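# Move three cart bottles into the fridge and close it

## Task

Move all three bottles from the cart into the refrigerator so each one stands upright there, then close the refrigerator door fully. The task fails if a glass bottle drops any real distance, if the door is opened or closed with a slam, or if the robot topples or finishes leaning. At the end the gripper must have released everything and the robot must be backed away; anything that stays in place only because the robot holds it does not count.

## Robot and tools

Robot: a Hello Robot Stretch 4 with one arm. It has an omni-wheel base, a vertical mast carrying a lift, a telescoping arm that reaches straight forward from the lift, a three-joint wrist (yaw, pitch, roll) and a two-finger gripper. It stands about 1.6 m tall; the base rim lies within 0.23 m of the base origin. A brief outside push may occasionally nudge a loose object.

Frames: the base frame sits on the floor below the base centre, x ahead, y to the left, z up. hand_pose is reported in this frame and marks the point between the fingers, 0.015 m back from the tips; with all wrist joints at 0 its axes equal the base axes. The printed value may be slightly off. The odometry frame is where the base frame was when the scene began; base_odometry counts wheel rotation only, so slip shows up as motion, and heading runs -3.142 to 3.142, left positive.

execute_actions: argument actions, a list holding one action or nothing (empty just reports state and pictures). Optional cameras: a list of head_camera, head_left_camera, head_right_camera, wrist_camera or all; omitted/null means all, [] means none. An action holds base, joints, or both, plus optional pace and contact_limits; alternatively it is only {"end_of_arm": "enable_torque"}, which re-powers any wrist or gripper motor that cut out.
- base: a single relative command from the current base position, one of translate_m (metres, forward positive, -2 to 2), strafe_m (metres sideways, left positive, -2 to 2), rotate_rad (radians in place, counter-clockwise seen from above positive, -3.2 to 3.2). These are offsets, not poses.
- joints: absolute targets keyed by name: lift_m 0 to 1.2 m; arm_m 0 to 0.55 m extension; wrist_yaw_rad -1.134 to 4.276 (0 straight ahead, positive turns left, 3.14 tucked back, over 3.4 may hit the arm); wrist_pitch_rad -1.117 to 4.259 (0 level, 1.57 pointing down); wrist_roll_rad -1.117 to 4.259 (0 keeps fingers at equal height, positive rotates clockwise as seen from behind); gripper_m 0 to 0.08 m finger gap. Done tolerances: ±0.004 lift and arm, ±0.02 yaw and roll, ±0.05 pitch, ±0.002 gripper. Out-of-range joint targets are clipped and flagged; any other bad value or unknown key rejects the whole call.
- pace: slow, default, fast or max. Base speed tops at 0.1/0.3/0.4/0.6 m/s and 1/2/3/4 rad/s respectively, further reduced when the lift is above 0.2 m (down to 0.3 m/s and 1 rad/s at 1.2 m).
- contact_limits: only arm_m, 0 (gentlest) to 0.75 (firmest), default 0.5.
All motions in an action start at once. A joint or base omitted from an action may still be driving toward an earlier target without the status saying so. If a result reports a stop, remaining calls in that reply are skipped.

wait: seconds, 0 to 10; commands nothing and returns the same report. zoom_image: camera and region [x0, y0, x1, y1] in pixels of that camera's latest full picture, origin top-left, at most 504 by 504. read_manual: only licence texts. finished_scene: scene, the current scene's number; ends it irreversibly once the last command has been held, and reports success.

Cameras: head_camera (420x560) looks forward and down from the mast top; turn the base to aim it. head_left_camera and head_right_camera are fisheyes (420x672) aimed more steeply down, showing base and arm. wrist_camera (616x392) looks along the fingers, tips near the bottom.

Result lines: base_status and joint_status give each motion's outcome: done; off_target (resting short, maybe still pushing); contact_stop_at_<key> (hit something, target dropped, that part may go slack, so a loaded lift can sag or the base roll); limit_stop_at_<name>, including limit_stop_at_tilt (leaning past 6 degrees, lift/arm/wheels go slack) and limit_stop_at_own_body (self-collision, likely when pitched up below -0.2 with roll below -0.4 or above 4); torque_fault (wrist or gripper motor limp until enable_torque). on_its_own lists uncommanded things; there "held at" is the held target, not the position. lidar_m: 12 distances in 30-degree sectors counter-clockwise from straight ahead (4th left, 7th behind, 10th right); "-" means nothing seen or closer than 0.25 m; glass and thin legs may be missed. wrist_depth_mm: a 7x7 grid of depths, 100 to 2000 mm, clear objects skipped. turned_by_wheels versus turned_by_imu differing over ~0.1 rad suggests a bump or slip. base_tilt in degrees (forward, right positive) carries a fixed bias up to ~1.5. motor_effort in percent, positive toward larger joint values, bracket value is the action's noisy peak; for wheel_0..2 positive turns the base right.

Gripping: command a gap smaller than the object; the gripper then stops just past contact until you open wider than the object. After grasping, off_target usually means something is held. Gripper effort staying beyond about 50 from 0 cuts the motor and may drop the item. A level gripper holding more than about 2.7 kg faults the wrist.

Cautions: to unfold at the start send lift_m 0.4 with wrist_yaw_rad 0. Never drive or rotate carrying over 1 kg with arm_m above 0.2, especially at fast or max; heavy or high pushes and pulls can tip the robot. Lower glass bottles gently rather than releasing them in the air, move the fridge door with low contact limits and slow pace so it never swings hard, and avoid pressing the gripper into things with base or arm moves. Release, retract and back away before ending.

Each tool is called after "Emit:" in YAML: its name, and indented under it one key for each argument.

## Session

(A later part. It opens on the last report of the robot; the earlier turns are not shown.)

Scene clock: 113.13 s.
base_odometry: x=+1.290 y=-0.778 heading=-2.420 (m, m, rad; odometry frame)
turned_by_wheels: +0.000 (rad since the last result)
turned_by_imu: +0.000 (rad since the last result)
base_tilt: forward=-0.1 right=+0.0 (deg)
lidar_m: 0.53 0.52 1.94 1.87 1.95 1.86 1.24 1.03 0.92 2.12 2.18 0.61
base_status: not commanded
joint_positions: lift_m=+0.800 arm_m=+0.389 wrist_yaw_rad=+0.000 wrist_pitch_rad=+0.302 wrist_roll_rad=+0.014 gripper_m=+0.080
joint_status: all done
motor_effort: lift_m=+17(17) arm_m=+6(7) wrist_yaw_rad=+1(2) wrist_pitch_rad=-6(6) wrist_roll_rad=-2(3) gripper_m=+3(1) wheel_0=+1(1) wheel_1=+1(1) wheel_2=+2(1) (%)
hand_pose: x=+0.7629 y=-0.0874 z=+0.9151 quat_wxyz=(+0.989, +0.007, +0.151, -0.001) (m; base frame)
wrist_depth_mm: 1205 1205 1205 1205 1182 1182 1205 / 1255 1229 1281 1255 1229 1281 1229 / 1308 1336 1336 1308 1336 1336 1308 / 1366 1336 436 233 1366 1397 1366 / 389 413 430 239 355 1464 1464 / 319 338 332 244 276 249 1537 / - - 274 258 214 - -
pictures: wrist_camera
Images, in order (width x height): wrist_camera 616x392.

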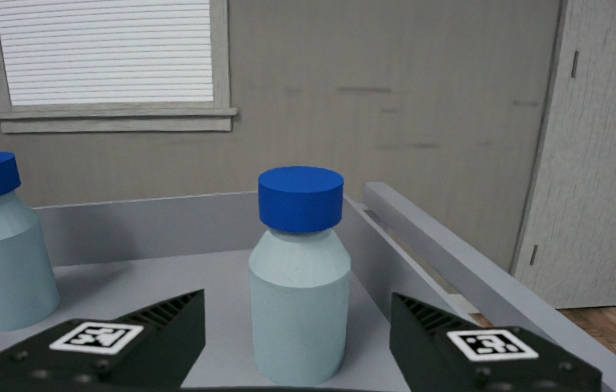

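Emit:
execute_actions:
  actions:
    - {"joints":{"arm_m":0.513,"lift_m":0.76},"pace":"slow"}
  cameras: ["wrist_camera"]

Emit:
execute_actions:
  actions:
    - {"joints":{"gripper_m":0.03}}
  cameras: []

Emit:
execute_actions:
  actions:
    - {"joints":{"lift_m":0.85}}
  cameras: []

Emit:
execute_actions:
  actions:
    - {"joints":{"arm_m":0,"lift_m":0.92}}
  cameras: []

Emit:
execute_actions:
  actions:
    - {"base":{"rotate_rad":3.13}}
  cameras: []

Emit:
execute_actions:
  actions:
    - {"base":{"strafe_m":0.438}}
  cameras: []

Emit:
execute_actions:
  actions:
    - {"base":{"translate_m":0.64},"joints":{"arm_m":0.43}}
  cameras: []

Emit:
execute_actions:
  actions:
    - {"joints":{"lift_m":0.882},"pace":"slow"}
  cameras: ["head_camera"]

Emit:
execute_actions:
  actions:
    - {"joints":{"gripper_m":0.08}}
  cameras: []

Emit:
execute_actions:
  actions:
    - {"base":{"translate_m":-0.64},"joints":{"arm_m":0}}
  cameras: []

Emit:
execute_actions:
  actions:
    - {"base":{"strafe_m":-0.69}}
  cameras: []

Emit:
execute_actions:
  actions:
    - {"base":{"rotate_rad":-3.13},"joints":{"lift_m":0.8}}
  cameras: []

Emit:
execute_actions:
  actions:
    - {"joints":{"arm_m":0.39}}
  cameras: ["wrist_camera"]

Scene clock: 135.53 s.
base_odometry: x=+1.290 y=-0.778 heading=-2.420 (m, m, rad; odometry frame)
turned_by_wheels: +0.000 (rad since the last result)
turned_by_imu: +0.001 (rad since the last result)
base_tilt: forward=+0.0 right=+0.2 (deg)
lidar_m: 0.49 0.50 1.95 1.84 1.95 1.86 1.23 1.05 0.94 2.09 2.17 0.62
base_status: not commanded
joint_positions: lift_m=+0.760 arm_m=+0.512 wrist_yaw_rad=+0.000 wrist_pitch_rad=+0.302 wrist_roll_rad=+0.014 gripper_m=+0.080
joint_status: all done
motor_effort: lift_m=+16(15) arm_m=+7(5) wrist_yaw_rad=+1(0) wrist_pitch_rad=-6(6) wrist_roll_rad=-2(3) gripper_m=+3(3) wheel_0=+1(1) wheel_1=+1(1) wheel_2=+2(2) (%)
hand_pose: x=+0.8858 y=-0.0874 z=+0.8751 quat_wxyz=(+0.989, +0.007, +0.151, -0.001) (m; base frame)
wrist_depth_mm: 1060 1098 1078 1078 1098 1078 1098 / 1098 1118 1138 1160 1138 1160 1160 / 1182 1229 1205 1205 1205 1205 1182 / 1229 1229 119 110 304 1281 1255 / 279 297 303 - 242 244 1308 / 274 276 125 110 143 192 184 / - - 115 109 120 - -
pictures: wrist_camera
Images, in order (width x height): wrist_camera 616x392.

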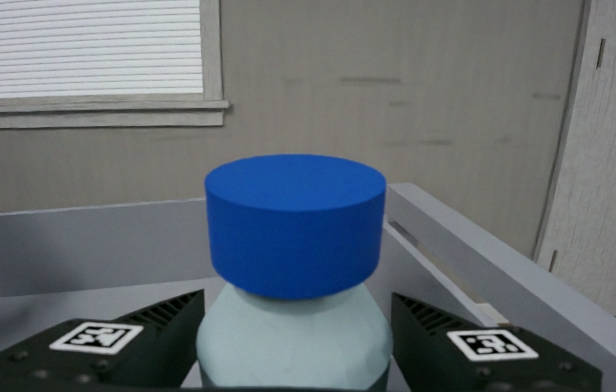

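Scene clock: 136.43 s.
base_odometry: x=+1.290 y=-0.778 heading=-2.420 (m, m, rad; odometry frame)
turned_by_wheels: +0.000 (rad since the last result)
turned_by_imu: +0.000 (rad since the last result)
base_tilt: forward=+0.1 right=+0.1 (deg)
lidar_m: 0.53 0.50 1.94 1.87 1.93 1.87 1.23 1.05 0.94 2.08 2.17 0.63
base_status: not commanded
joint_positions: lift_m=+0.760 arm_m=+0.512 wrist_yaw_rad=+0.000 wrist_pitch_rad=+0.302 wrist_roll_rad=+0.014 gripper_m=+0.069
joint_status: gripper_m off_target (ended at +0.069, target +0.030)
on_its_own: gripper_m is held at +0.064, not at your +0.030, by its contact guard: the fingers met something
motor_effort: lift_m=+16(16) arm_m=+6(6) wrist_yaw_rad=+0(1) wrist_pitch_rad=-6(6) wrist_roll_rad=-2(4) gripper_m=-37(38) wheel_0=+1(1) wheel_1=+1(1) wheel_2=+2(2) (%)
hand_pose: x=+0.8859 y=-0.0874 z=+0.8751 quat_wxyz=(+0.989, +0.007, +0.151, -0.001) (m; base frame)
wrist_depth_mm: 1078 1078 1098 1098 1078 1098 1098 / 1118 1118 1118 1138 1138 1118 1160 / 1205 1205 1229 1160 1205 1182 1182 / 1229 1255 119 110 306 1255 1255 / 281 297 303 - 243 244 1308 / 273 277 125 110 133 192 184 / - - 114 109 115 - -
pictures: none
No camera images: the call's "cameras" was empty. Leave "cameras" out to get every camera's image.

Scene clock: 137.80 s.
base_odometry: x=+1.290 y=-0.778 heading=-2.420 (m, m, rad; odometry frame)
turned_by_wheels: +0.000 (rad since the last result)
turned_by_imu: +0.000 (rad since the last result)
base_tilt: forward=+0.1 right=+0.3 (deg)
lidar_m: 0.53 0.54 1.93 1.85 1.94 1.87 1.23 1.03 0.96 2.09 2.17 0.63
base_status: not commanded
joint_positions: lift_m=+0.850 arm_m=+0.512 wrist_yaw_rad=+0.000 wrist_pitch_rad=+0.306 wrist_roll_rad=+0.014 gripper_m=+0.069
joint_status: all done
on_its_own: gripper_m is held at +0.064, not at your +0.030, by its contact guard: the fingers met something
motor_effort: lift_m=+24(25) arm_m=+6(6) wrist_yaw_rad=+0(0) wrist_pitch_rad=-16(18) wrist_roll_rad=-3(3) gripper_m=-37(36) wheel_0=+1(1) wheel_1=+1(1) wheel_2=+2(1) (%)
hand_pose: x=+0.8856 y=-0.0874 z=+0.9638 quat_wxyz=(+0.988, +0.007, +0.152, -0.001) (m; base frame)
wrist_depth_mm: 1078 1078 1078 1078 1098 1098 1098 / 1118 1138 1160 1160 1138 1138 1138 / 1182 1182 1182 1182 1229 1205 1205 / 1281 1281 119 110 1229 1255 1255 / 1336 1336 1308 - 1336 1366 1336 / 301 314 125 110 133 1430 1430 / - - 115 109 115 - -
pictures: none
No camera images: the call's "cameras" was empty. Leave "cameras" out to get every camera's image.

Scene clock: 140.37 s.
base_odometry: x=+1.290 y=-0.778 heading=-2.420 (m, m, rad; odometry frame)
turned_by_wheels: +0.000 (rad since the last result)
turned_by_imu: +0.001 (rad since the last result)
base_tilt: forward=-0.1 right=+0.1 (deg)
lidar_m: 0.53 0.53 1.93 1.85 1.96 1.85 1.23 1.05 0.96 2.08 2.14 0.61
base_status: not commanded
joint_positions: lift_m=+0.920 arm_m=+0.001 wrist_yaw_rad=+0.000 wrist_pitch_rad=+0.306 wrist_roll_rad=+0.014 gripper_m=+0.069
joint_status: all done
on_its_own: gripper_m is held at +0.064, not at your +0.030, by its contact guard: the fingers met something
motor_effort: lift_m=+24(24) arm_m=-6(10) wrist_yaw_rad=+2(1) wrist_pitch_rad=-16(17) wrist_roll_rad=-3(3) gripper_m=-36(36) wheel_0=+1(1) wheel_1=+1(1) wheel_2=+1(1) (%)
hand_pose: x=+0.3747 y=-0.0875 z=+1.0337 quat_wxyz=(+0.988, +0.007, +0.152, -0.001) (m; base frame)
wrist_depth_mm: 1537 1537 1537 1499 1537 1537 1537 / 1576 1576 1618 1618 1618 1576 1618 / 1708 1661 1708 1661 1708 1708 1661 / 1756 750 119 110 1756 1708 1756 / 661 668 609 - 549 1863 1921 / 512 521 125 110 133 1708 1756 / - - 114 109 115 - -
pictures: none
No camera images: the call's "cameras" was empty. Leave "cameras" out to get every camera's image.

Scene clock: 143.37 s.
base_odometry: x=+1.290 y=-0.778 heading=+0.710 (m, m, rad; odometry frame)
turned_by_wheels: +3.130 (rad since the last result)
turned_by_imu: +3.188 (rad since the last result)
base_tilt: forward=+0.0 right=+0.1 (deg)
lidar_m: 1.21 1.04 0.93 2.08 2.19 0.62 0.52 0.52 1.94 1.85 1.95 1.84
base_status: done
joint_positions: lift_m=+0.920 arm_m=+0.001 wrist_yaw_rad=+0.000 wrist_pitch_rad=+0.306 wrist_roll_rad=+0.014 gripper_m=+0.069
joint_status: not commanded
on_its_own: gripper_m is held at +0.064, not at your +0.030, by its contact guard: the fingers met something
motor_effort: lift_m=+23(24) arm_m=-6(6) wrist_yaw_rad=+1(1) wrist_pitch_rad=-17(17) wrist_roll_rad=-2(2) gripper_m=-38(36) wheel_0=-1(6) wheel_1=+0(7) wheel_2=+0(9) (%)
hand_pose: x=+0.3748 y=-0.0874 z=+1.0338 quat_wxyz=(+0.988, +0.007, +0.152, -0.001) (m; base frame)
wrist_depth_mm: 1118 1281 1008 1397 1397 1397 1397 / 1098 1336 1042 1464 1430 1464 1464 / 1060 1281 1060 1499 1464 1537 1499 / 1118 1464 119 110 1537 1576 1537 / 1098 1308 1078 - 1708 1708 1708 / 1160 1430 125 110 134 1756 1708 / - - 114 109 115 - -
pictures: none
No camera images: the call's "cameras" was empty. Leave "cameras" out to get every camera's image.

Scene clock: 146.13 s.
base_odometry: x=+1.005 y=-0.446 heading=+0.710 (m, m, rad; odometry frame)
turned_by_wheels: +0.000 (rad since the last result)
turned_by_imu: +0.003 (rad since the last result)
base_tilt: forward=+0.2 right=+0.2 (deg)
lidar_m: 1.12 0.63 2.49 1.67 1.71 2.01 0.64 0.61 0.77 2.30 2.42 1.85
base_status: done
joint_positions: lift_m=+0.920 arm_m=+0.001 wrist_yaw_rad=+0.000 wrist_pitch_rad=+0.306 wrist_roll_rad=+0.014 gripper_m=+0.069
joint_status: not commanded
on_its_own: gripper_m is held at +0.064, not at your +0.030, by its contact guard: the fingers met something
motor_effort: lift_m=+23(23) arm_m=-6(6) wrist_yaw_rad=+1(3) wrist_pitch_rad=-17(17) wrist_roll_rad=-2(2) gripper_m=-36(36) wheel_0=+1(8) wheel_1=-1(9) wheel_2=+1(1) (%)
hand_pose: x=+0.3748 y=-0.0874 z=+1.0338 quat_wxyz=(+0.988, +0.007, +0.152, -0.001) (m; base frame)
wrist_depth_mm: 549 778 1281 1281 1336 1397 1366 / 544 809 1308 1336 1397 1430 1430 / 554 831 1098 1118 1499 1537 1537 / 554 820 119 110 1576 1618 1576 / 559 820 1098 - 1708 1708 1708 / 554 707 125 110 134 1756 1756 / - - 114 109 115 - -
pictures: none
No camera images: the call's "cameras" was empty. Leave "cameras" out to get every camera's image.

Scene clock: 149.77 s.
base_odometry: x=+1.490 y=-0.029 heading=+0.710 (m, m, rad; odometry frame)
turned_by_wheels: +0.000 (rad since the last result)
turned_by_imu: -0.001 (rad since the last result)
base_tilt: forward=-0.1 right=+0.2 (deg)
lidar_m: 0.58 0.37 0.25 0.25 1.82 2.40 1.27 1.27 2.42 2.30 1.61 0.61
base_status: done
joint_positions: lift_m=+0.920 arm_m=+0.429 wrist_yaw_rad=+0.000 wrist_pitch_rad=+0.306 wrist_roll_rad=+0.014 gripper_m=+0.069
joint_status: all done
on_its_own: gripper_m is held at +0.064, not at your +0.030, by its contact guard: the fingers met something
motor_effort: lift_m=+24(23) arm_m=+6(7) wrist_yaw_rad=+2(2) wrist_pitch_rad=-16(16) wrist_roll_rad=-2(2) gripper_m=-38(38) wheel_0=+1(5) wheel_1=+1(5) wheel_2=+3(11) (%)
hand_pose: x=+0.8027 y=-0.0874 z=+1.0338 quat_wxyz=(+0.988, +0.007, +0.152, -0.001) (m; base frame)
wrist_depth_mm: 322 320 320 322 320 257 - / 336 336 338 336 336 259 191 / 353 355 353 349 353 262 193 / 375 377 119 110 366 262 193 / 389 392 382 - 384 259 191 / 320 325 125 110 133 237 189 / - - 114 109 115 - -
pictures: none
No camera images: the call's "cameras" was empty. Leave "cameras" out to get every camera's image.

Scene clock: 150.93 s.
base_odometry: x=+1.490 y=-0.029 heading=+0.710 (m, m, rad; odometry frame)
turned_by_wheels: +0.000 (rad since the last result)
turned_by_imu: +0.000 (rad since the last result)
base_tilt: forward=+0.1 right=+0.2 (deg)
lidar_m: 0.56 0.39 0.27 0.25 1.82 2.41 1.27 1.26 2.42 2.30 1.63 0.61
base_status: not commanded
joint_positions: lift_m=+0.882 arm_m=+0.429 wrist_yaw_rad=+0.000 wrist_pitch_rad=+0.300 wrist_roll_rad=+0.014 gripper_m=+0.069
joint_status: all done
on_its_own: gripper_m is held at +0.064, not at your +0.030, by its contact guard: the fingers met something
motor_effort: lift_m=+14(21) arm_m=+6(6) wrist_yaw_rad=+1(1) wrist_pitch_rad=+0(17) wrist_roll_rad=-3(3) gripper_m=-36(37) wheel_0=+1(0) wheel_1=+1(1) wheel_2=+2(3) (%)
hand_pose: x=+0.8030 y=-0.0875 z=+0.9979 quat_wxyz=(+0.989, +0.007, +0.149, -0.001) (m; base frame)
wrist_depth_mm: 324 320 322 322 322 256 - / 336 334 336 336 338 262 192 / 355 353 349 214 353 262 193 / 375 373 119 110 364 260 193 / 355 359 327 - 353 258 191 / 273 278 125 110 133 236 189 / - - 114 109 115 - -
pictures: head_camera
Images, in order (width x height): head_camera 420x560.

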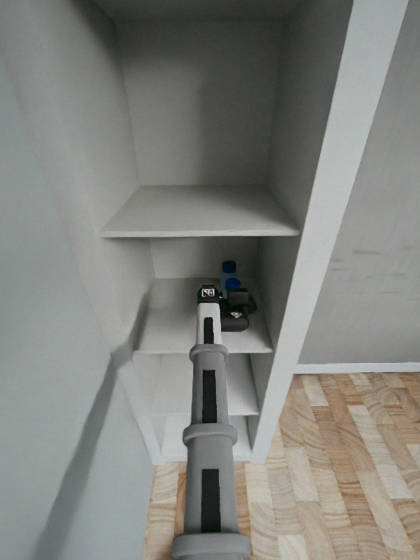

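Scene clock: 151.77 s.
base_odometry: x=+1.490 y=-0.029 heading=+0.710 (m, m, rad; odometry frame)
turned_by_wheels: +0.000 (rad since the last result)
turned_by_imu: +0.000 (rad since the last result)
base_tilt: forward=+0.0 right=+0.1 (deg)
lidar_m: 0.57 0.40 0.27 0.27 1.83 2.40 1.27 1.26 2.42 2.32 1.62 0.60
base_status: not commanded
joint_positions: lift_m=+0.882 arm_m=+0.429 wrist_yaw_rad=+0.000 wrist_pitch_rad=+0.302 wrist_roll_rad=+0.014 gripper_m=+0.080
joint_status: all done
motor_effort: lift_m=+17(17) arm_m=+6(5) wrist_yaw_rad=+2(2) wrist_pitch_rad=-5(6) wrist_roll_rad=-3(4) gripper_m=+1(32) wheel_0=+0(1) wheel_1=+1(1) wheel_2=+2(3) (%)
hand_pose: x=+0.8029 y=-0.0875 z=+0.9972 quat_wxyz=(+0.989, +0.007, +0.150, -0.001) (m; base frame)
wrist_depth_mm: 322 322 322 322 320 257 - / 332 336 336 332 334 259 191 / 353 353 349 209 353 262 193 / 377 373 238 106 368 260 193 / 349 353 320 - 343 258 191 / 270 271 122 109 136 236 189 / - - 114 107 118 - -
pictures: none
No camera images: the call's "cameras" was empty. Leave "cameras" out to get every camera's image.

Scene clock: 155.37 s.
base_odometry: x=+1.005 y=-0.446 heading=+0.710 (m, m, rad; odometry frame)
turned_by_wheels: +0.000 (rad since the last result)
turned_by_imu: +0.003 (rad since the last result)
base_tilt: forward=-0.1 right=+0.2 (deg)
lidar_m: 1.12 0.64 2.53 1.66 1.70 2.00 0.59 0.64 0.76 2.31 2.43 1.85
base_status: done
joint_positions: lift_m=+0.882 arm_m=+0.001 wrist_yaw_rad=+0.000 wrist_pitch_rad=+0.303 wrist_roll_rad=+0.014 gripper_m=+0.080
joint_status: all done
motor_effort: lift_m=+16(17) arm_m=-5(7) wrist_yaw_rad=+1(1) wrist_pitch_rad=-7(7) wrist_roll_rad=-3(2) gripper_m=+4(2) wheel_0=+0(5) wheel_1=-1(5) wheel_2=-1(11) (%)
hand_pose: x=+0.3750 y=-0.0874 z=+0.9971 quat_wxyz=(+0.989, +0.007, +0.151, -0.001) (m; base frame)
wrist_depth_mm: 554 778 1255 1281 1397 1430 1397 / 544 798 1308 1336 1430 1464 1464 / 554 820 1138 1397 1464 1576 1499 / 564 820 1430 1430 1537 1618 1618 / 554 820 1205 1281 1661 1708 1756 / 539 661 1397 1537 1182 1756 1708 / - - 1255 1255 683 - -
pictures: none
No camera images: the call's "cameras" was empty. Leave "cameras" out to get every camera's image.

Scene clock: 159.00 s.
base_odometry: x=+1.455 y=-0.969 heading=+0.710 (m, m, rad; odometry frame)
turned_by_wheels: +0.000 (rad since the last result)
turned_by_imu: -0.003 (rad since the last result)
base_tilt: forward=+0.0 right=+0.1 (deg)
lidar_m: 1.58 1.30 1.14 2.36 2.44 0.55 0.45 2.04 1.68 1.59 1.68 1.85
base_status: done
joint_positions: lift_m=+0.882 arm_m=+0.001 wrist_yaw_rad=+0.000 wrist_pitch_rad=+0.303 wrist_roll_rad=+0.014 gripper_m=+0.080
joint_status: not commanded
motor_effort: lift_m=+16(17) arm_m=-6(6) wrist_yaw_rad=+0(1) wrist_pitch_rad=-6(7) wrist_roll_rad=-4(3) gripper_m=+5(2) wheel_0=+0(8) wheel_1=-1(12) wheel_2=+0(0) (%)
hand_pose: x=+0.3750 y=-0.0874 z=+0.9970 quat_wxyz=(+0.989, +0.007, +0.151, -0.001) (m; base frame)
wrist_depth_mm: 1281 1025 1397 1397 1366 1366 1397 / 1308 1042 1430 1430 1464 1464 1464 / 1336 1060 1537 1576 1499 1499 1537 / 1430 1160 1576 1618 1618 1576 1618 / 1308 1160 1708 1661 1661 1661 1708 / 1430 1138 1618 1708 1661 1708 1708 / - - 1397 1430 759 - -
pictures: none
No camera images: the call's "cameras" was empty. Leave "cameras" out to get every camera's image.

Scene clock: 161.90 s.
base_odometry: x=+1.455 y=-0.969 heading=-2.420 (m, m, rad; odometry frame)
turned_by_wheels: -3.130 (rad since the last result)
turned_by_imu: -3.187 (rad since the last result)
base_tilt: forward=-0.1 right=+0.2 (deg)
lidar_m: 0.47 1.98 1.67 1.60 1.65 1.84 1.69 1.29 1.16 2.38 2.40 0.54
base_status: done
joint_positions: lift_m=+0.800 arm_m=+0.001 wrist_yaw_rad=+0.000 wrist_pitch_rad=+0.303 wrist_roll_rad=+0.014 gripper_m=+0.080
joint_status: all done
motor_effort: lift_m=+17(17) arm_m=-6(6) wrist_yaw_rad=+1(1) wrist_pitch_rad=-7(6) wrist_roll_rad=-3(3) gripper_m=+2(1) wheel_0=+1(6) wheel_1=+1(9) wheel_2=+2(7) (%)
hand_pose: x=+0.3750 y=-0.0874 z=+0.9151 quat_wxyz=(+0.989, +0.007, +0.151, -0.001) (m; base frame)
wrist_depth_mm: 1537 1537 1537 1499 1537 1537 1537 / 1576 1618 1618 1661 1618 1618 1618 / 1708 1661 723 759 831 788 1708 / 1808 574 621 627 634 627 549 / 1863 418 449 324 343 366 394 / 1464 279 309 334 345 382 1499 / - - 668 707 415 - -
pictures: none
No camera images: the call's "cameras" was empty. Leave "cameras" out to get every camera's image.

Scene clock: 164.17 s.
base_odometry: x=+1.455 y=-0.969 heading=-2.420 (m, m, rad; odometry frame)
turned_by_wheels: +0.000 (rad since the last result)
turned_by_imu: +0.000 (rad since the last result)
base_tilt: forward=+0.1 right=+0.3 (deg)
lidar_m: 0.47 2.01 1.69 1.60 1.67 1.86 1.68 1.28 1.15 2.34 2.46 0.56
base_status: not commanded
joint_positions: lift_m=+0.800 arm_m=+0.389 wrist_yaw_rad=+0.000 wrist_pitch_rad=+0.302 wrist_roll_rad=+0.014 gripper_m=+0.080
joint_status: all done
motor_effort: lift_m=+17(17) arm_m=+6(10) wrist_yaw_rad=+0(1) wrist_pitch_rad=-6(6) wrist_roll_rad=-3(2) gripper_m=+3(2) wheel_0=+1(1) wheel_1=+1(1) wheel_2=+2(2) (%)
hand_pose: x=+0.7629 y=-0.0874 z=+0.9151 quat_wxyz=(+0.989, +0.007, +0.151, -0.001) (m; base frame)
wrist_depth_mm: 1205 1182 1205 1182 1205 1205 1205 / 1229 1255 1255 1255 1281 1281 1255 / 1308 1308 1308 1308 1308 1308 1308 / 1397 1397 1397 278 1366 455 459 / 334 353 368 278 427 455 427 / 336 338 330 294 336 349 345 / - - 282 290 214 - -
pictures: wrist_camera
Images, in order (width x height): wrist_camera 616x392.

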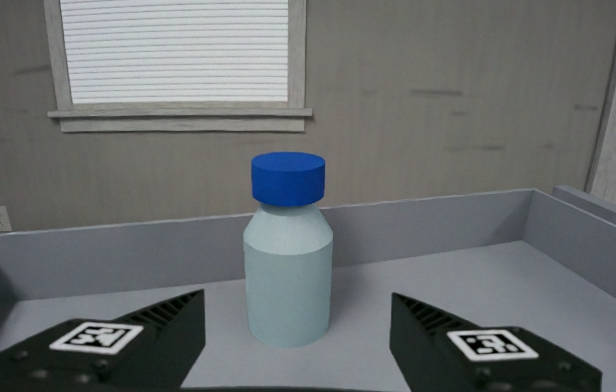

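Emit:
execute_actions:
  actions:
    - {"base":{"strafe_m":0.012},"joints":{"arm_m":0.44,"lift_m":0.76},"pace":"slow"}
  cameras: []

Emit:
execute_actions:
  actions:
    - {"base":{"translate_m":0.01},"joints":{"arm_m":0.545},"pace":"slow"}
  cameras: ["wrist_camera"]

Emit:
execute_actions:
  actions:
    - {"joints":{"gripper_m":0.03}}
  cameras: []

Emit:
execute_actions:
  actions:
    - {"joints":{"lift_m":0.85}}
  cameras: []

Emit:
execute_actions:
  actions:
    - {"joints":{"arm_m":0,"lift_m":0.92}}
  cameras: []

Emit:
execute_actions:
  actions:
    - {"base":{"rotate_rad":3.13}}
  cameras: []

Emit:
execute_actions:
  actions:
    - {"base":{"strafe_m":0.702}}
  cameras: []

Emit:
execute_actions:
  actions:
    - {"base":{"translate_m":0.65},"joints":{"arm_m":0.325}}
  cameras: []

Emit:
execute_actions:
  actions:
    - {"joints":{"lift_m":0.882},"pace":"slow"}
  cameras: []

Emit:
execute_actions:
  actions:
    - {"joints":{"gripper_m":0.08}}
  cameras: []

Emit:
execute_actions:
  actions:
    - {"base":{"translate_m":-0.55},"joints":{"arm_m":0}}
  cameras: ["head_camera"]

Emit:
execute_actions:
  actions:
    - {"base":{"strafe_m":0.55},"joints":{"lift_m":0.3,"gripper_m":0,"wrist_pitch_rad":0}}
  cameras: []

Emit:
execute_actions:
  actions:
    - {"joints":{"arm_m":0.4}}
  cameras: []

Emit:
execute_actions:
  actions:
    - {"base":{"strafe_m":-0.45},"pace":"slow"}
  cameras: ["head_camera"]

Scene clock: 191.27 s.
base_odometry: x=+1.463 y=-0.978 heading=-2.420 (m, m, rad; odometry frame)
turned_by_wheels: +0.000 (rad since the last result)
turned_by_imu: +0.001 (rad since the last result)
base_tilt: forward=+0.0 right=+0.3 (deg)
lidar_m: 0.46 1.99 1.69 1.56 1.65 1.84 1.70 1.30 1.17 2.36 2.44 0.54
base_status: done
joint_positions: lift_m=+0.760 arm_m=+0.439 wrist_yaw_rad=+0.000 wrist_pitch_rad=+0.302 wrist_roll_rad=+0.014 gripper_m=+0.080
joint_status: all done
motor_effort: lift_m=+16(15) arm_m=+6(7) wrist_yaw_rad=+0(0) wrist_pitch_rad=-6(6) wrist_roll_rad=-2(2) gripper_m=+3(1) wheel_0=+0(3) wheel_1=+2(5) wheel_2=+0(2) (%)
hand_pose: x=+0.8128 y=-0.0874 z=+0.8751 quat_wxyz=(+0.989, +0.007, +0.151, -0.001) (m; base frame)
wrist_depth_mm: 1160 1138 1160 1138 1160 1160 1138 / 1182 1205 1182 1205 1229 1229 1205 / 1255 1281 1255 207 1281 1281 1255 / 1336 1308 314 218 351 379 402 / 285 300 317 218 353 373 368 / 274 276 272 233 276 285 285 / - - 230 235 189 - -
pictures: none
No camera images: the call's "cameras" was empty. Leave "cameras" out to get every camera's image.

Scene clock: 193.60 s.
base_odometry: x=+1.455 y=-0.985 heading=-2.420 (m, m, rad; odometry frame)
turned_by_wheels: +0.000 (rad since the last result)
turned_by_imu: +0.000 (rad since the last result)
base_tilt: forward=+0.1 right=+0.1 (deg)
lidar_m: 0.44 2.01 1.63 1.60 1.63 1.86 1.73 1.29 1.16 2.34 2.43 0.52
base_status: done
joint_positions: lift_m=+0.760 arm_m=+0.544 wrist_yaw_rad=+0.000 wrist_pitch_rad=+0.302 wrist_roll_rad=+0.014 gripper_m=+0.080
joint_status: all done
motor_effort: lift_m=+16(16) arm_m=+6(4) wrist_yaw_rad=+2(0) wrist_pitch_rad=-6(6) wrist_roll_rad=-2(2) gripper_m=+4(4) wheel_0=+1(3) wheel_1=+1(5) wheel_2=-2(5) (%)
hand_pose: x=+0.9178 y=-0.0874 z=+0.8751 quat_wxyz=(+0.989, +0.007, +0.151, -0.001) (m; base frame)
wrist_depth_mm: 1042 1042 1042 1060 1060 1060 1060 / 1098 1078 1078 1098 1098 1118 1118 / 1138 1138 1160 1160 1138 1182 1160 / 1205 1229 1205 110 1205 1229 1205 / 1281 1281 203 - 236 253 267 / 184 190 132 109 136 263 281 / - - 117 108 117 - -
pictures: wrist_camera
Images, in order (width x height): wrist_camera 616x392.

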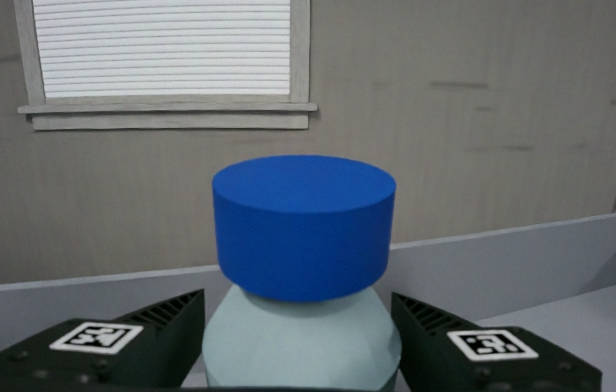

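Scene clock: 194.50 s.
base_odometry: x=+1.455 y=-0.985 heading=-2.420 (m, m, rad; odometry frame)
turned_by_wheels: +0.000 (rad since the last result)
turned_by_imu: +0.000 (rad since the last result)
base_tilt: forward=+0.2 right=+0.1 (deg)
lidar_m: 0.46 2.01 1.66 1.59 1.67 1.88 1.71 1.30 1.16 2.32 2.44 0.53
base_status: not commanded
joint_positions: lift_m=+0.760 arm_m=+0.544 wrist_yaw_rad=+0.000 wrist_pitch_rad=+0.302 wrist_roll_rad=+0.014 gripper_m=+0.069
joint_status: gripper_m off_target (ended at +0.069, target +0.030)
on_its_own: gripper_m is held at +0.064, not at your +0.030, by its contact guard: the fingers met something
motor_effort: lift_m=+16(16) arm_m=+6(6) wrist_yaw_rad=+3(1) wrist_pitch_rad=-6(6) wrist_roll_rad=-2(2) gripper_m=-36(42) wheel_0=+0(1) wheel_1=+0(0) wheel_2=-1(1) (%)
hand_pose: x=+0.9178 y=-0.0875 z=+0.8751 quat_wxyz=(+0.989, +0.007, +0.151, -0.001) (m; base frame)
wrist_depth_mm: 1060 1060 1060 1042 1042 1060 1042 / 1078 1078 1098 1098 1098 1118 1098 / 1138 1182 1160 1138 1160 1160 1138 / 1255 1205 119 110 1205 1229 1229 / 1308 1281 732 - 235 254 268 / 186 193 121 109 133 265 282 / - - 114 107 115 - -
pictures: none
No camera images: the call's "cameras" was empty. Leave "cameras" out to get every camera's image.

Scene clock: 195.87 s.
base_odometry: x=+1.455 y=-0.985 heading=-2.420 (m, m, rad; odometry frame)
turned_by_wheels: +0.000 (rad since the last result)
turned_by_imu: +0.000 (rad since the last result)
base_tilt: forward=-0.2 right=+0.1 (deg)
lidar_m: 0.45 1.97 1.67 1.57 1.68 1.83 1.72 1.30 1.17 2.36 2.44 0.52
base_status: not commanded
joint_positions: lift_m=+0.850 arm_m=+0.544 wrist_yaw_rad=+0.000 wrist_pitch_rad=+0.305 wrist_roll_rad=+0.014 gripper_m=+0.069
joint_status: all done
on_its_own: gripper_m is held at +0.064, not at your +0.030, by its contact guard: the fingers met something
motor_effort: lift_m=+23(24) arm_m=+6(6) wrist_yaw_rad=+1(2) wrist_pitch_rad=-14(15) wrist_roll_rad=-3(2) gripper_m=-38(35) wheel_0=+0(0) wheel_1=+0(0) wheel_2=-2(1) (%)
hand_pose: x=+0.9177 y=-0.0875 z=+0.9640 quat_wxyz=(+0.988, +0.007, +0.152, -0.001) (m; base frame)
wrist_depth_mm: 1025 1060 1042 1078 1042 1042 1060 / 1078 1098 1098 1118 1098 1118 1098 / 1160 1138 1138 1138 1182 1182 1138 / 1229 1229 119 110 1182 1229 1229 / 1308 1281 1281 - 1281 1308 1308 / 1397 1336 122 109 134 1366 1366 / - - 114 108 115 - -
pictures: none
No camera images: the call's "cameras" was empty. Leave "cameras" out to get every camera's image.

Scene clock: 198.50 s.
base_odometry: x=+1.455 y=-0.985 heading=-2.420 (m, m, rad; odometry frame)
turned_by_wheels: +0.000 (rad since the last result)
turned_by_imu: +0.001 (rad since the last result)
base_tilt: forward=+0.0 right=+0.3 (deg)
lidar_m: 0.45 1.99 1.66 1.60 1.66 1.89 1.70 1.31 1.14 2.37 2.46 0.53
base_status: not commanded
joint_positions: lift_m=+0.920 arm_m=+0.001 wrist_yaw_rad=+0.000 wrist_pitch_rad=+0.305 wrist_roll_rad=+0.014 gripper_m=+0.069
joint_status: all done
on_its_own: gripper_m is held at +0.064, not at your +0.030, by its contact guard: the fingers met something
motor_effort: lift_m=+23(25) arm_m=-5(7) wrist_yaw_rad=+2(0) wrist_pitch_rad=-14(14) wrist_roll_rad=-3(3) gripper_m=-38(37) wheel_0=+0(0) wheel_1=+0(0) wheel_2=-2(2) (%)
hand_pose: x=+0.3748 y=-0.0875 z=+1.0340 quat_wxyz=(+0.988, +0.007, +0.152, -0.001) (m; base frame)
wrist_depth_mm: 1499 1537 1576 1537 1537 1576 1537 / 1618 1618 1576 1618 1618 1618 1576 / 1661 1708 1661 1661 1708 1708 1661 / 1808 1756 119 110 831 842 1808 / 1863 1863 634 - 654 654 585 / 1661 530 121 109 134 544 525 / - - 114 108 115 - -
pictures: none
No camera images: the call's "cameras" was empty. Leave "cameras" out to get every camera's image.

Scene clock: 201.50 s.
base_odometry: x=+1.455 y=-0.985 heading=+0.710 (m, m, rad; odometry frame)
turned_by_wheels: +3.130 (rad since the last result)
turned_by_imu: +3.188 (rad since the last result)
base_tilt: forward=+0.0 right=+0.1 (deg)
lidar_m: 1.59 1.29 1.15 2.32 2.44 0.54 0.45 2.03 1.66 1.60 1.66 1.87
base_status: done
joint_positions: lift_m=+0.920 arm_m=+0.001 wrist_yaw_rad=+0.000 wrist_pitch_rad=+0.305 wrist_roll_rad=+0.014 gripper_m=+0.069
joint_status: not commanded
on_its_own: gripper_m is held at +0.064, not at your +0.030, by its contact guard: the fingers met something
motor_effort: lift_m=+23(23) arm_m=-6(6) wrist_yaw_rad=-1(0) wrist_pitch_rad=-14(13) wrist_roll_rad=-2(2) gripper_m=-37(38) wheel_0=-1(6) wheel_1=+0(8) wheel_2=-2(4) (%)
hand_pose: x=+0.3749 y=-0.0874 z=+1.0340 quat_wxyz=(+0.988, +0.007, +0.152, -0.001) (m; base frame)
wrist_depth_mm: 1281 1060 1397 1397 1397 1430 1397 / 1336 1060 1464 1464 1499 1464 1430 / 1308 1078 1576 1499 1499 1537 1499 / 1464 1182 119 110 1576 1618 1618 / 1281 1182 1537 - 1708 1756 1661 / 1397 1160 121 109 134 1756 1756 / - - 114 108 115 - -
pictures: none
No camera images: the call's "cameras" was empty. Leave "cameras" out to get every camera's image.

Scene clock: 205.17 s.
base_odometry: x=+0.998 y=-0.453 heading=+0.710 (m, m, rad; odometry frame)
turned_by_wheels: +0.000 (rad since the last result)
turned_by_imu: +0.004 (rad since the last result)
base_tilt: forward=+0.0 right=+0.2 (deg)
lidar_m: 1.11 0.66 2.52 1.62 1.69 1.96 0.62 0.64 0.78 2.32 2.39 1.88
base_status: done
joint_positions: lift_m=+0.920 arm_m=+0.001 wrist_yaw_rad=+0.000 wrist_pitch_rad=+0.305 wrist_roll_rad=+0.014 gripper_m=+0.069
joint_status: not commanded
on_its_own: gripper_m is held at +0.064, not at your +0.030, by its contact guard: the fingers met something
motor_effort: lift_m=+23(23) arm_m=-6(7) wrist_yaw_rad=+1(1) wrist_pitch_rad=-14(13) wrist_roll_rad=-2(3) gripper_m=-36(39) wheel_0=+2(10) wheel_1=-2(7) wheel_2=+0(3) (%)
hand_pose: x=+0.3748 y=-0.0874 z=+1.0340 quat_wxyz=(+0.988, +0.007, +0.152, -0.001) (m; base frame)
wrist_depth_mm: 549 788 1281 1308 1366 1366 1430 / 544 788 1336 1308 1464 1464 1430 / 549 809 1098 1118 1537 1576 1537 / 554 820 119 110 1618 1618 1576 / 559 820 1098 - 1708 1661 1756 / 549 707 121 109 133 1808 1756 / - - 114 108 115 - -
pictures: none
No camera images: the call's "cameras" was empty. Leave "cameras" out to get every camera's image.

Scene clock: 208.80 s.
base_odometry: x=+1.490 y=-0.029 heading=+0.710 (m, m, rad; odometry frame)
turned_by_wheels: +0.000 (rad since the last result)
turned_by_imu: -0.001 (rad since the last result)
base_tilt: forward=-0.1 right=+0.4 (deg)
lidar_m: 0.57 0.39 0.26 0.25 1.82 2.36 1.27 1.26 2.43 2.32 1.61 0.62
base_status: done
joint_positions: lift_m=+0.920 arm_m=+0.324 wrist_yaw_rad=+0.000 wrist_pitch_rad=+0.305 wrist_roll_rad=+0.014 gripper_m=+0.069
joint_status: all done
on_its_own: gripper_m is held at +0.064, not at your +0.030, by its contact guard: the fingers met something
motor_effort: lift_m=+23(23) arm_m=+6(8) wrist_yaw_rad=+0(2) wrist_pitch_rad=-14(13) wrist_roll_rad=-3(2) gripper_m=-39(38) wheel_0=+1(5) wheel_1=+1(6) wheel_2=-1(11) (%)
hand_pose: x=+0.6977 y=-0.0874 z=+1.0341 quat_wxyz=(+0.988, +0.007, +0.152, -0.001) (m; base frame)
wrist_depth_mm: 418 418 421 418 413 254 - / 430 439 436 436 433 257 189 / 455 459 462 355 452 257 191 / 469 484 119 110 387 258 190 / 413 421 397 - 392 256 189 / 322 327 121 109 134 235 187 / - - 114 108 115 - -
pictures: none
No camera images: the call's "cameras" was empty. Leave "cameras" out to get every camera's image.

Scene clock: 209.97 s.
base_odometry: x=+1.490 y=-0.029 heading=+0.710 (m, m, rad; odometry frame)
turned_by_wheels: +0.000 (rad since the last result)
turned_by_imu: +0.000 (rad since the last result)
base_tilt: forward=-0.1 right=+0.1 (deg)
lidar_m: 0.58 0.36 0.26 0.25 1.83 2.42 1.25 1.26 2.42 2.30 1.66 0.60
base_status: not commanded
joint_positions: lift_m=+0.882 arm_m=+0.324 wrist_yaw_rad=+0.000 wrist_pitch_rad=+0.300 wrist_roll_rad=+0.014 gripper_m=+0.069
joint_status: all done
on_its_own: gripper_m is held at +0.064, not at your +0.030, by its contact guard: the fingers met something
motor_effort: lift_m=+14(21) arm_m=+6(6) wrist_yaw_rad=+2(1) wrist_pitch_rad=+0(13) wrist_roll_rad=-3(3) gripper_m=-37(37) wheel_0=+1(1) wheel_1=+1(1) wheel_2=+0(0) (%)
hand_pose: x=+0.6980 y=-0.0875 z=+0.9978 quat_wxyz=(+0.989, +0.007, +0.149, -0.001) (m; base frame)
wrist_depth_mm: 421 413 418 418 413 254 - / 430 436 436 433 433 256 189 / 455 459 452 196 452 258 190 / 459 477 119 110 387 257 190 / 353 359 334 - 351 255 189 / 273 279 122 109 133 234 186 / - - 114 108 115 - -
pictures: none
No camera images: the call's "cameras" was empty. Leave "cameras" out to get every camera's image.

Scene clock: 210.80 s.
base_odometry: x=+1.490 y=-0.029 heading=+0.710 (m, m, rad; odometry frame)
turned_by_wheels: +0.000 (rad since the last result)
turned_by_imu: +0.000 (rad since the last result)
base_tilt: forward=+0.0 right=+0.3 (deg)
lidar_m: 0.57 0.42 0.29 0.25 1.87 2.40 1.26 1.26 2.43 2.32 1.60 0.61
base_status: not commanded
joint_positions: lift_m=+0.882 arm_m=+0.324 wrist_yaw_rad=+0.000 wrist_pitch_rad=+0.302 wrist_roll_rad=+0.014 gripper_m=+0.080
joint_status: all done
motor_effort: lift_m=+16(16) arm_m=+6(6) wrist_yaw_rad=+1(1) wrist_pitch_rad=-6(6) wrist_roll_rad=-3(2) gripper_m=+5(36) wheel_0=+1(1) wheel_1=+1(1) wheel_2=-1(0) (%)
hand_pose: x=+0.6979 y=-0.0875 z=+0.9972 quat_wxyz=(+0.989, +0.007, +0.151, -0.001) (m; base frame)
wrist_depth_mm: 418 415 418 418 413 255 - / 433 436 436 433 430 257 189 / 455 459 455 193 452 258 191 / 449 477 111 107 387 258 191 / 347 351 324 - 345 255 189 / 271 273 122 108 138 234 186 / - - 113 107 117 - -
pictures: none
No camera images: the call's "cameras" was empty. Leave "cameras" out to get every camera's image.

Scene clock: 214.13 s.
base_odometry: x=+1.073 y=-0.387 heading=+0.710 (m, m, rad; odometry frame)
turned_by_wheels: +0.000 (rad since the last result)
turned_by_imu: +0.003 (rad since the last result)
base_tilt: forward=-0.1 right=+0.3 (deg)
lidar_m: 1.12 0.56 2.43 1.67 1.68 2.09 0.73 0.72 0.88 2.30 2.39 1.76
base_status: done
joint_positions: lift_m=+0.882 arm_m=+0.001 wrist_yaw_rad=+0.000 wrist_pitch_rad=+0.303 wrist_roll_rad=+0.014 gripper_m=+0.080
joint_status: all done
motor_effort: lift_m=+17(16) arm_m=-6(5) wrist_yaw_rad=+1(0) wrist_pitch_rad=-6(6) wrist_roll_rad=-3(3) gripper_m=+4(2) wheel_0=+1(6) wheel_1=+0(6) wheel_2=+0(9) (%)
hand_pose: x=+0.3750 y=-0.0874 z=+0.9971 quat_wxyz=(+0.989, +0.007, +0.151, -0.001) (m; base frame)
wrist_depth_mm: 549 798 1205 1205 917 1308 1308 / 544 798 1255 1229 917 1366 1366 / 549 809 1138 1336 1430 1430 1430 / 559 809 1336 1397 1499 1499 1537 / 554 820 1182 1205 1618 1576 1618 / 535 661 1397 1464 1042 1661 1661 / - - 1229 1229 634 - -
pictures: head_camera
Images, in order (width x height): head_camera 420x560.

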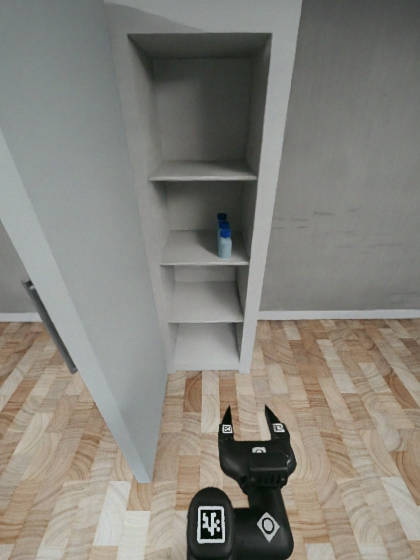

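Scene clock: 217.37 s.
base_odometry: x=+0.715 y=+0.030 heading=+0.710 (m, m, rad; odometry frame)
turned_by_wheels: +0.000 (rad since the last result)
turned_by_imu: +0.003 (rad since the last result)
base_tilt: forward=+0.0 right=+0.1 (deg)
lidar_m: 0.54 1.77 1.92 1.08 1.12 1.55 1.97 1.00 1.04 2.88 2.42 0.51
base_status: done
joint_positions: lift_m=+0.300 arm_m=+0.001 wrist_yaw_rad=+0.000 wrist_pitch_rad=+0.003 wrist_roll_rad=+0.014 gripper_m=+0.000
joint_status: all done
motor_effort: lift_m=+16(18) arm_m=-6(6) wrist_yaw_rad=+2(1) wrist_pitch_rad=-8(10) wrist_roll_rad=-2(3) gripper_m=+1(1) wheel_0=+1(7) wheel_1=-1(8) wheel_2=+0(2) (%)
hand_pose: x=+0.3846 y=-0.0874 z=+0.4779 quat_wxyz=(+1.000, +0.007, +0.001, +0.000) (m; base frame)
wrist_depth_mm: 1430 1366 1397 1430 459 264 904 / 1430 1430 1430 1430 466 266 931 / 1430 1430 1430 1430 466 268 931 / 1464 1430 1464 1464 462 271 917 / 1464 1464 1464 1464 455 273 960 / 1430 1430 1464 144 394 274 960 / 1042 1078 - - 304 276 917
pictures: none
No camera images: the call's "cameras" was empty. Leave "cameras" out to get every camera's image.

Scene clock: 219.67 s.
base_odometry: x=+0.715 y=+0.030 heading=+0.710 (m, m, rad; odometry frame)
turned_by_wheels: +0.000 (rad since the last result)
turned_by_imu: +0.000 (rad since the last result)
base_tilt: forward=+0.0 right=+0.1 (deg)
lidar_m: 0.56 1.76 1.93 1.12 1.14 1.57 2.00 0.99 1.00 2.88 2.40 0.53
base_status: not commanded
joint_positions: lift_m=+0.300 arm_m=+0.399 wrist_yaw_rad=+0.000 wrist_pitch_rad=+0.003 wrist_roll_rad=+0.014 gripper_m=+0.000
joint_status: all done
motor_effort: lift_m=+16(16) arm_m=+6(6) wrist_yaw_rad=-1(1) wrist_pitch_rad=-6(7) wrist_roll_rad=-3(3) gripper_m=+0(0) wheel_0=+1(1) wheel_1=-1(1) wheel_2=+0(0) (%)
hand_pose: x=+0.7825 y=-0.0874 z=+0.4779 quat_wxyz=(+1.000, +0.007, +0.001, +0.000) (m; base frame)
wrist_depth_mm: 1042 1025 1025 1025 621 230 - / 1042 1060 1042 1042 621 233 171 / 1060 1078 1060 1060 615 235 172 / 1060 1060 1078 1060 615 234 172 / 1078 1098 1078 1078 477 232 171 / 1078 1078 1078 144 410 228 169 / 1042 1060 - - 317 224 -
pictures: none
No camera images: the call's "cameras" was empty. Leave "cameras" out to get every camera's image.

Scene clock: 225.30 s.
base_odometry: x=+1.008 y=-0.311 heading=+0.710 (m, m, rad; odometry frame)
turned_by_wheels: +0.000 (rad since the last result)
turned_by_imu: +0.001 (rad since the last result)
base_tilt: forward=+0.0 right=+0.3 (deg)
lidar_m: 1.05 1.76 2.43 1.59 1.60 2.12 2.03 0.75 0.90 2.41 2.42 1.07
base_status: done
joint_positions: lift_m=+0.300 arm_m=+0.399 wrist_yaw_rad=+0.000 wrist_pitch_rad=+0.002 wrist_roll_rad=+0.014 gripper_m=+0.000
joint_status: not commanded
motor_effort: lift_m=+16(16) arm_m=+6(6) wrist_yaw_rad=+0(11) wrist_pitch_rad=-6(7) wrist_roll_rad=-2(3) gripper_m=+1(0) wheel_0=+1(16) wheel_1=-1(7) wheel_2=+1(7) (%)
hand_pose: x=+0.7826 y=-0.0874 z=+0.4779 quat_wxyz=(+1.000, +0.007, +0.001, +0.000) (m; base frame)
wrist_depth_mm: 741 436 433 436 433 433 732 / 436 442 439 439 436 436 741 / 442 442 439 439 442 442 741 / 449 449 445 445 445 442 741 / 1060 452 452 449 449 449 759 / 1060 452 452 144 452 452 1060 / 715 459 - - 455 455 1042
pictures: head_camera
Images, in order (width x height): head_camera 420x560.

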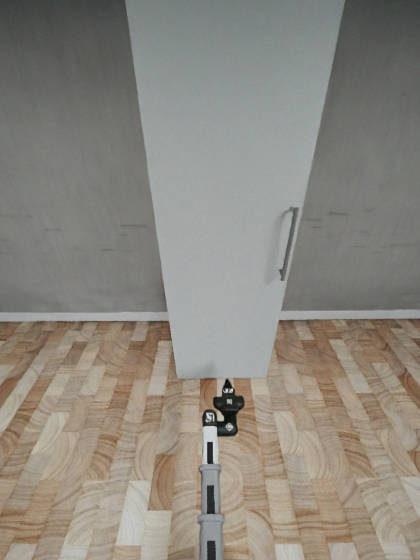

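Emit:
finished_scene:
  scene: 2

The scene is finished: the task was done.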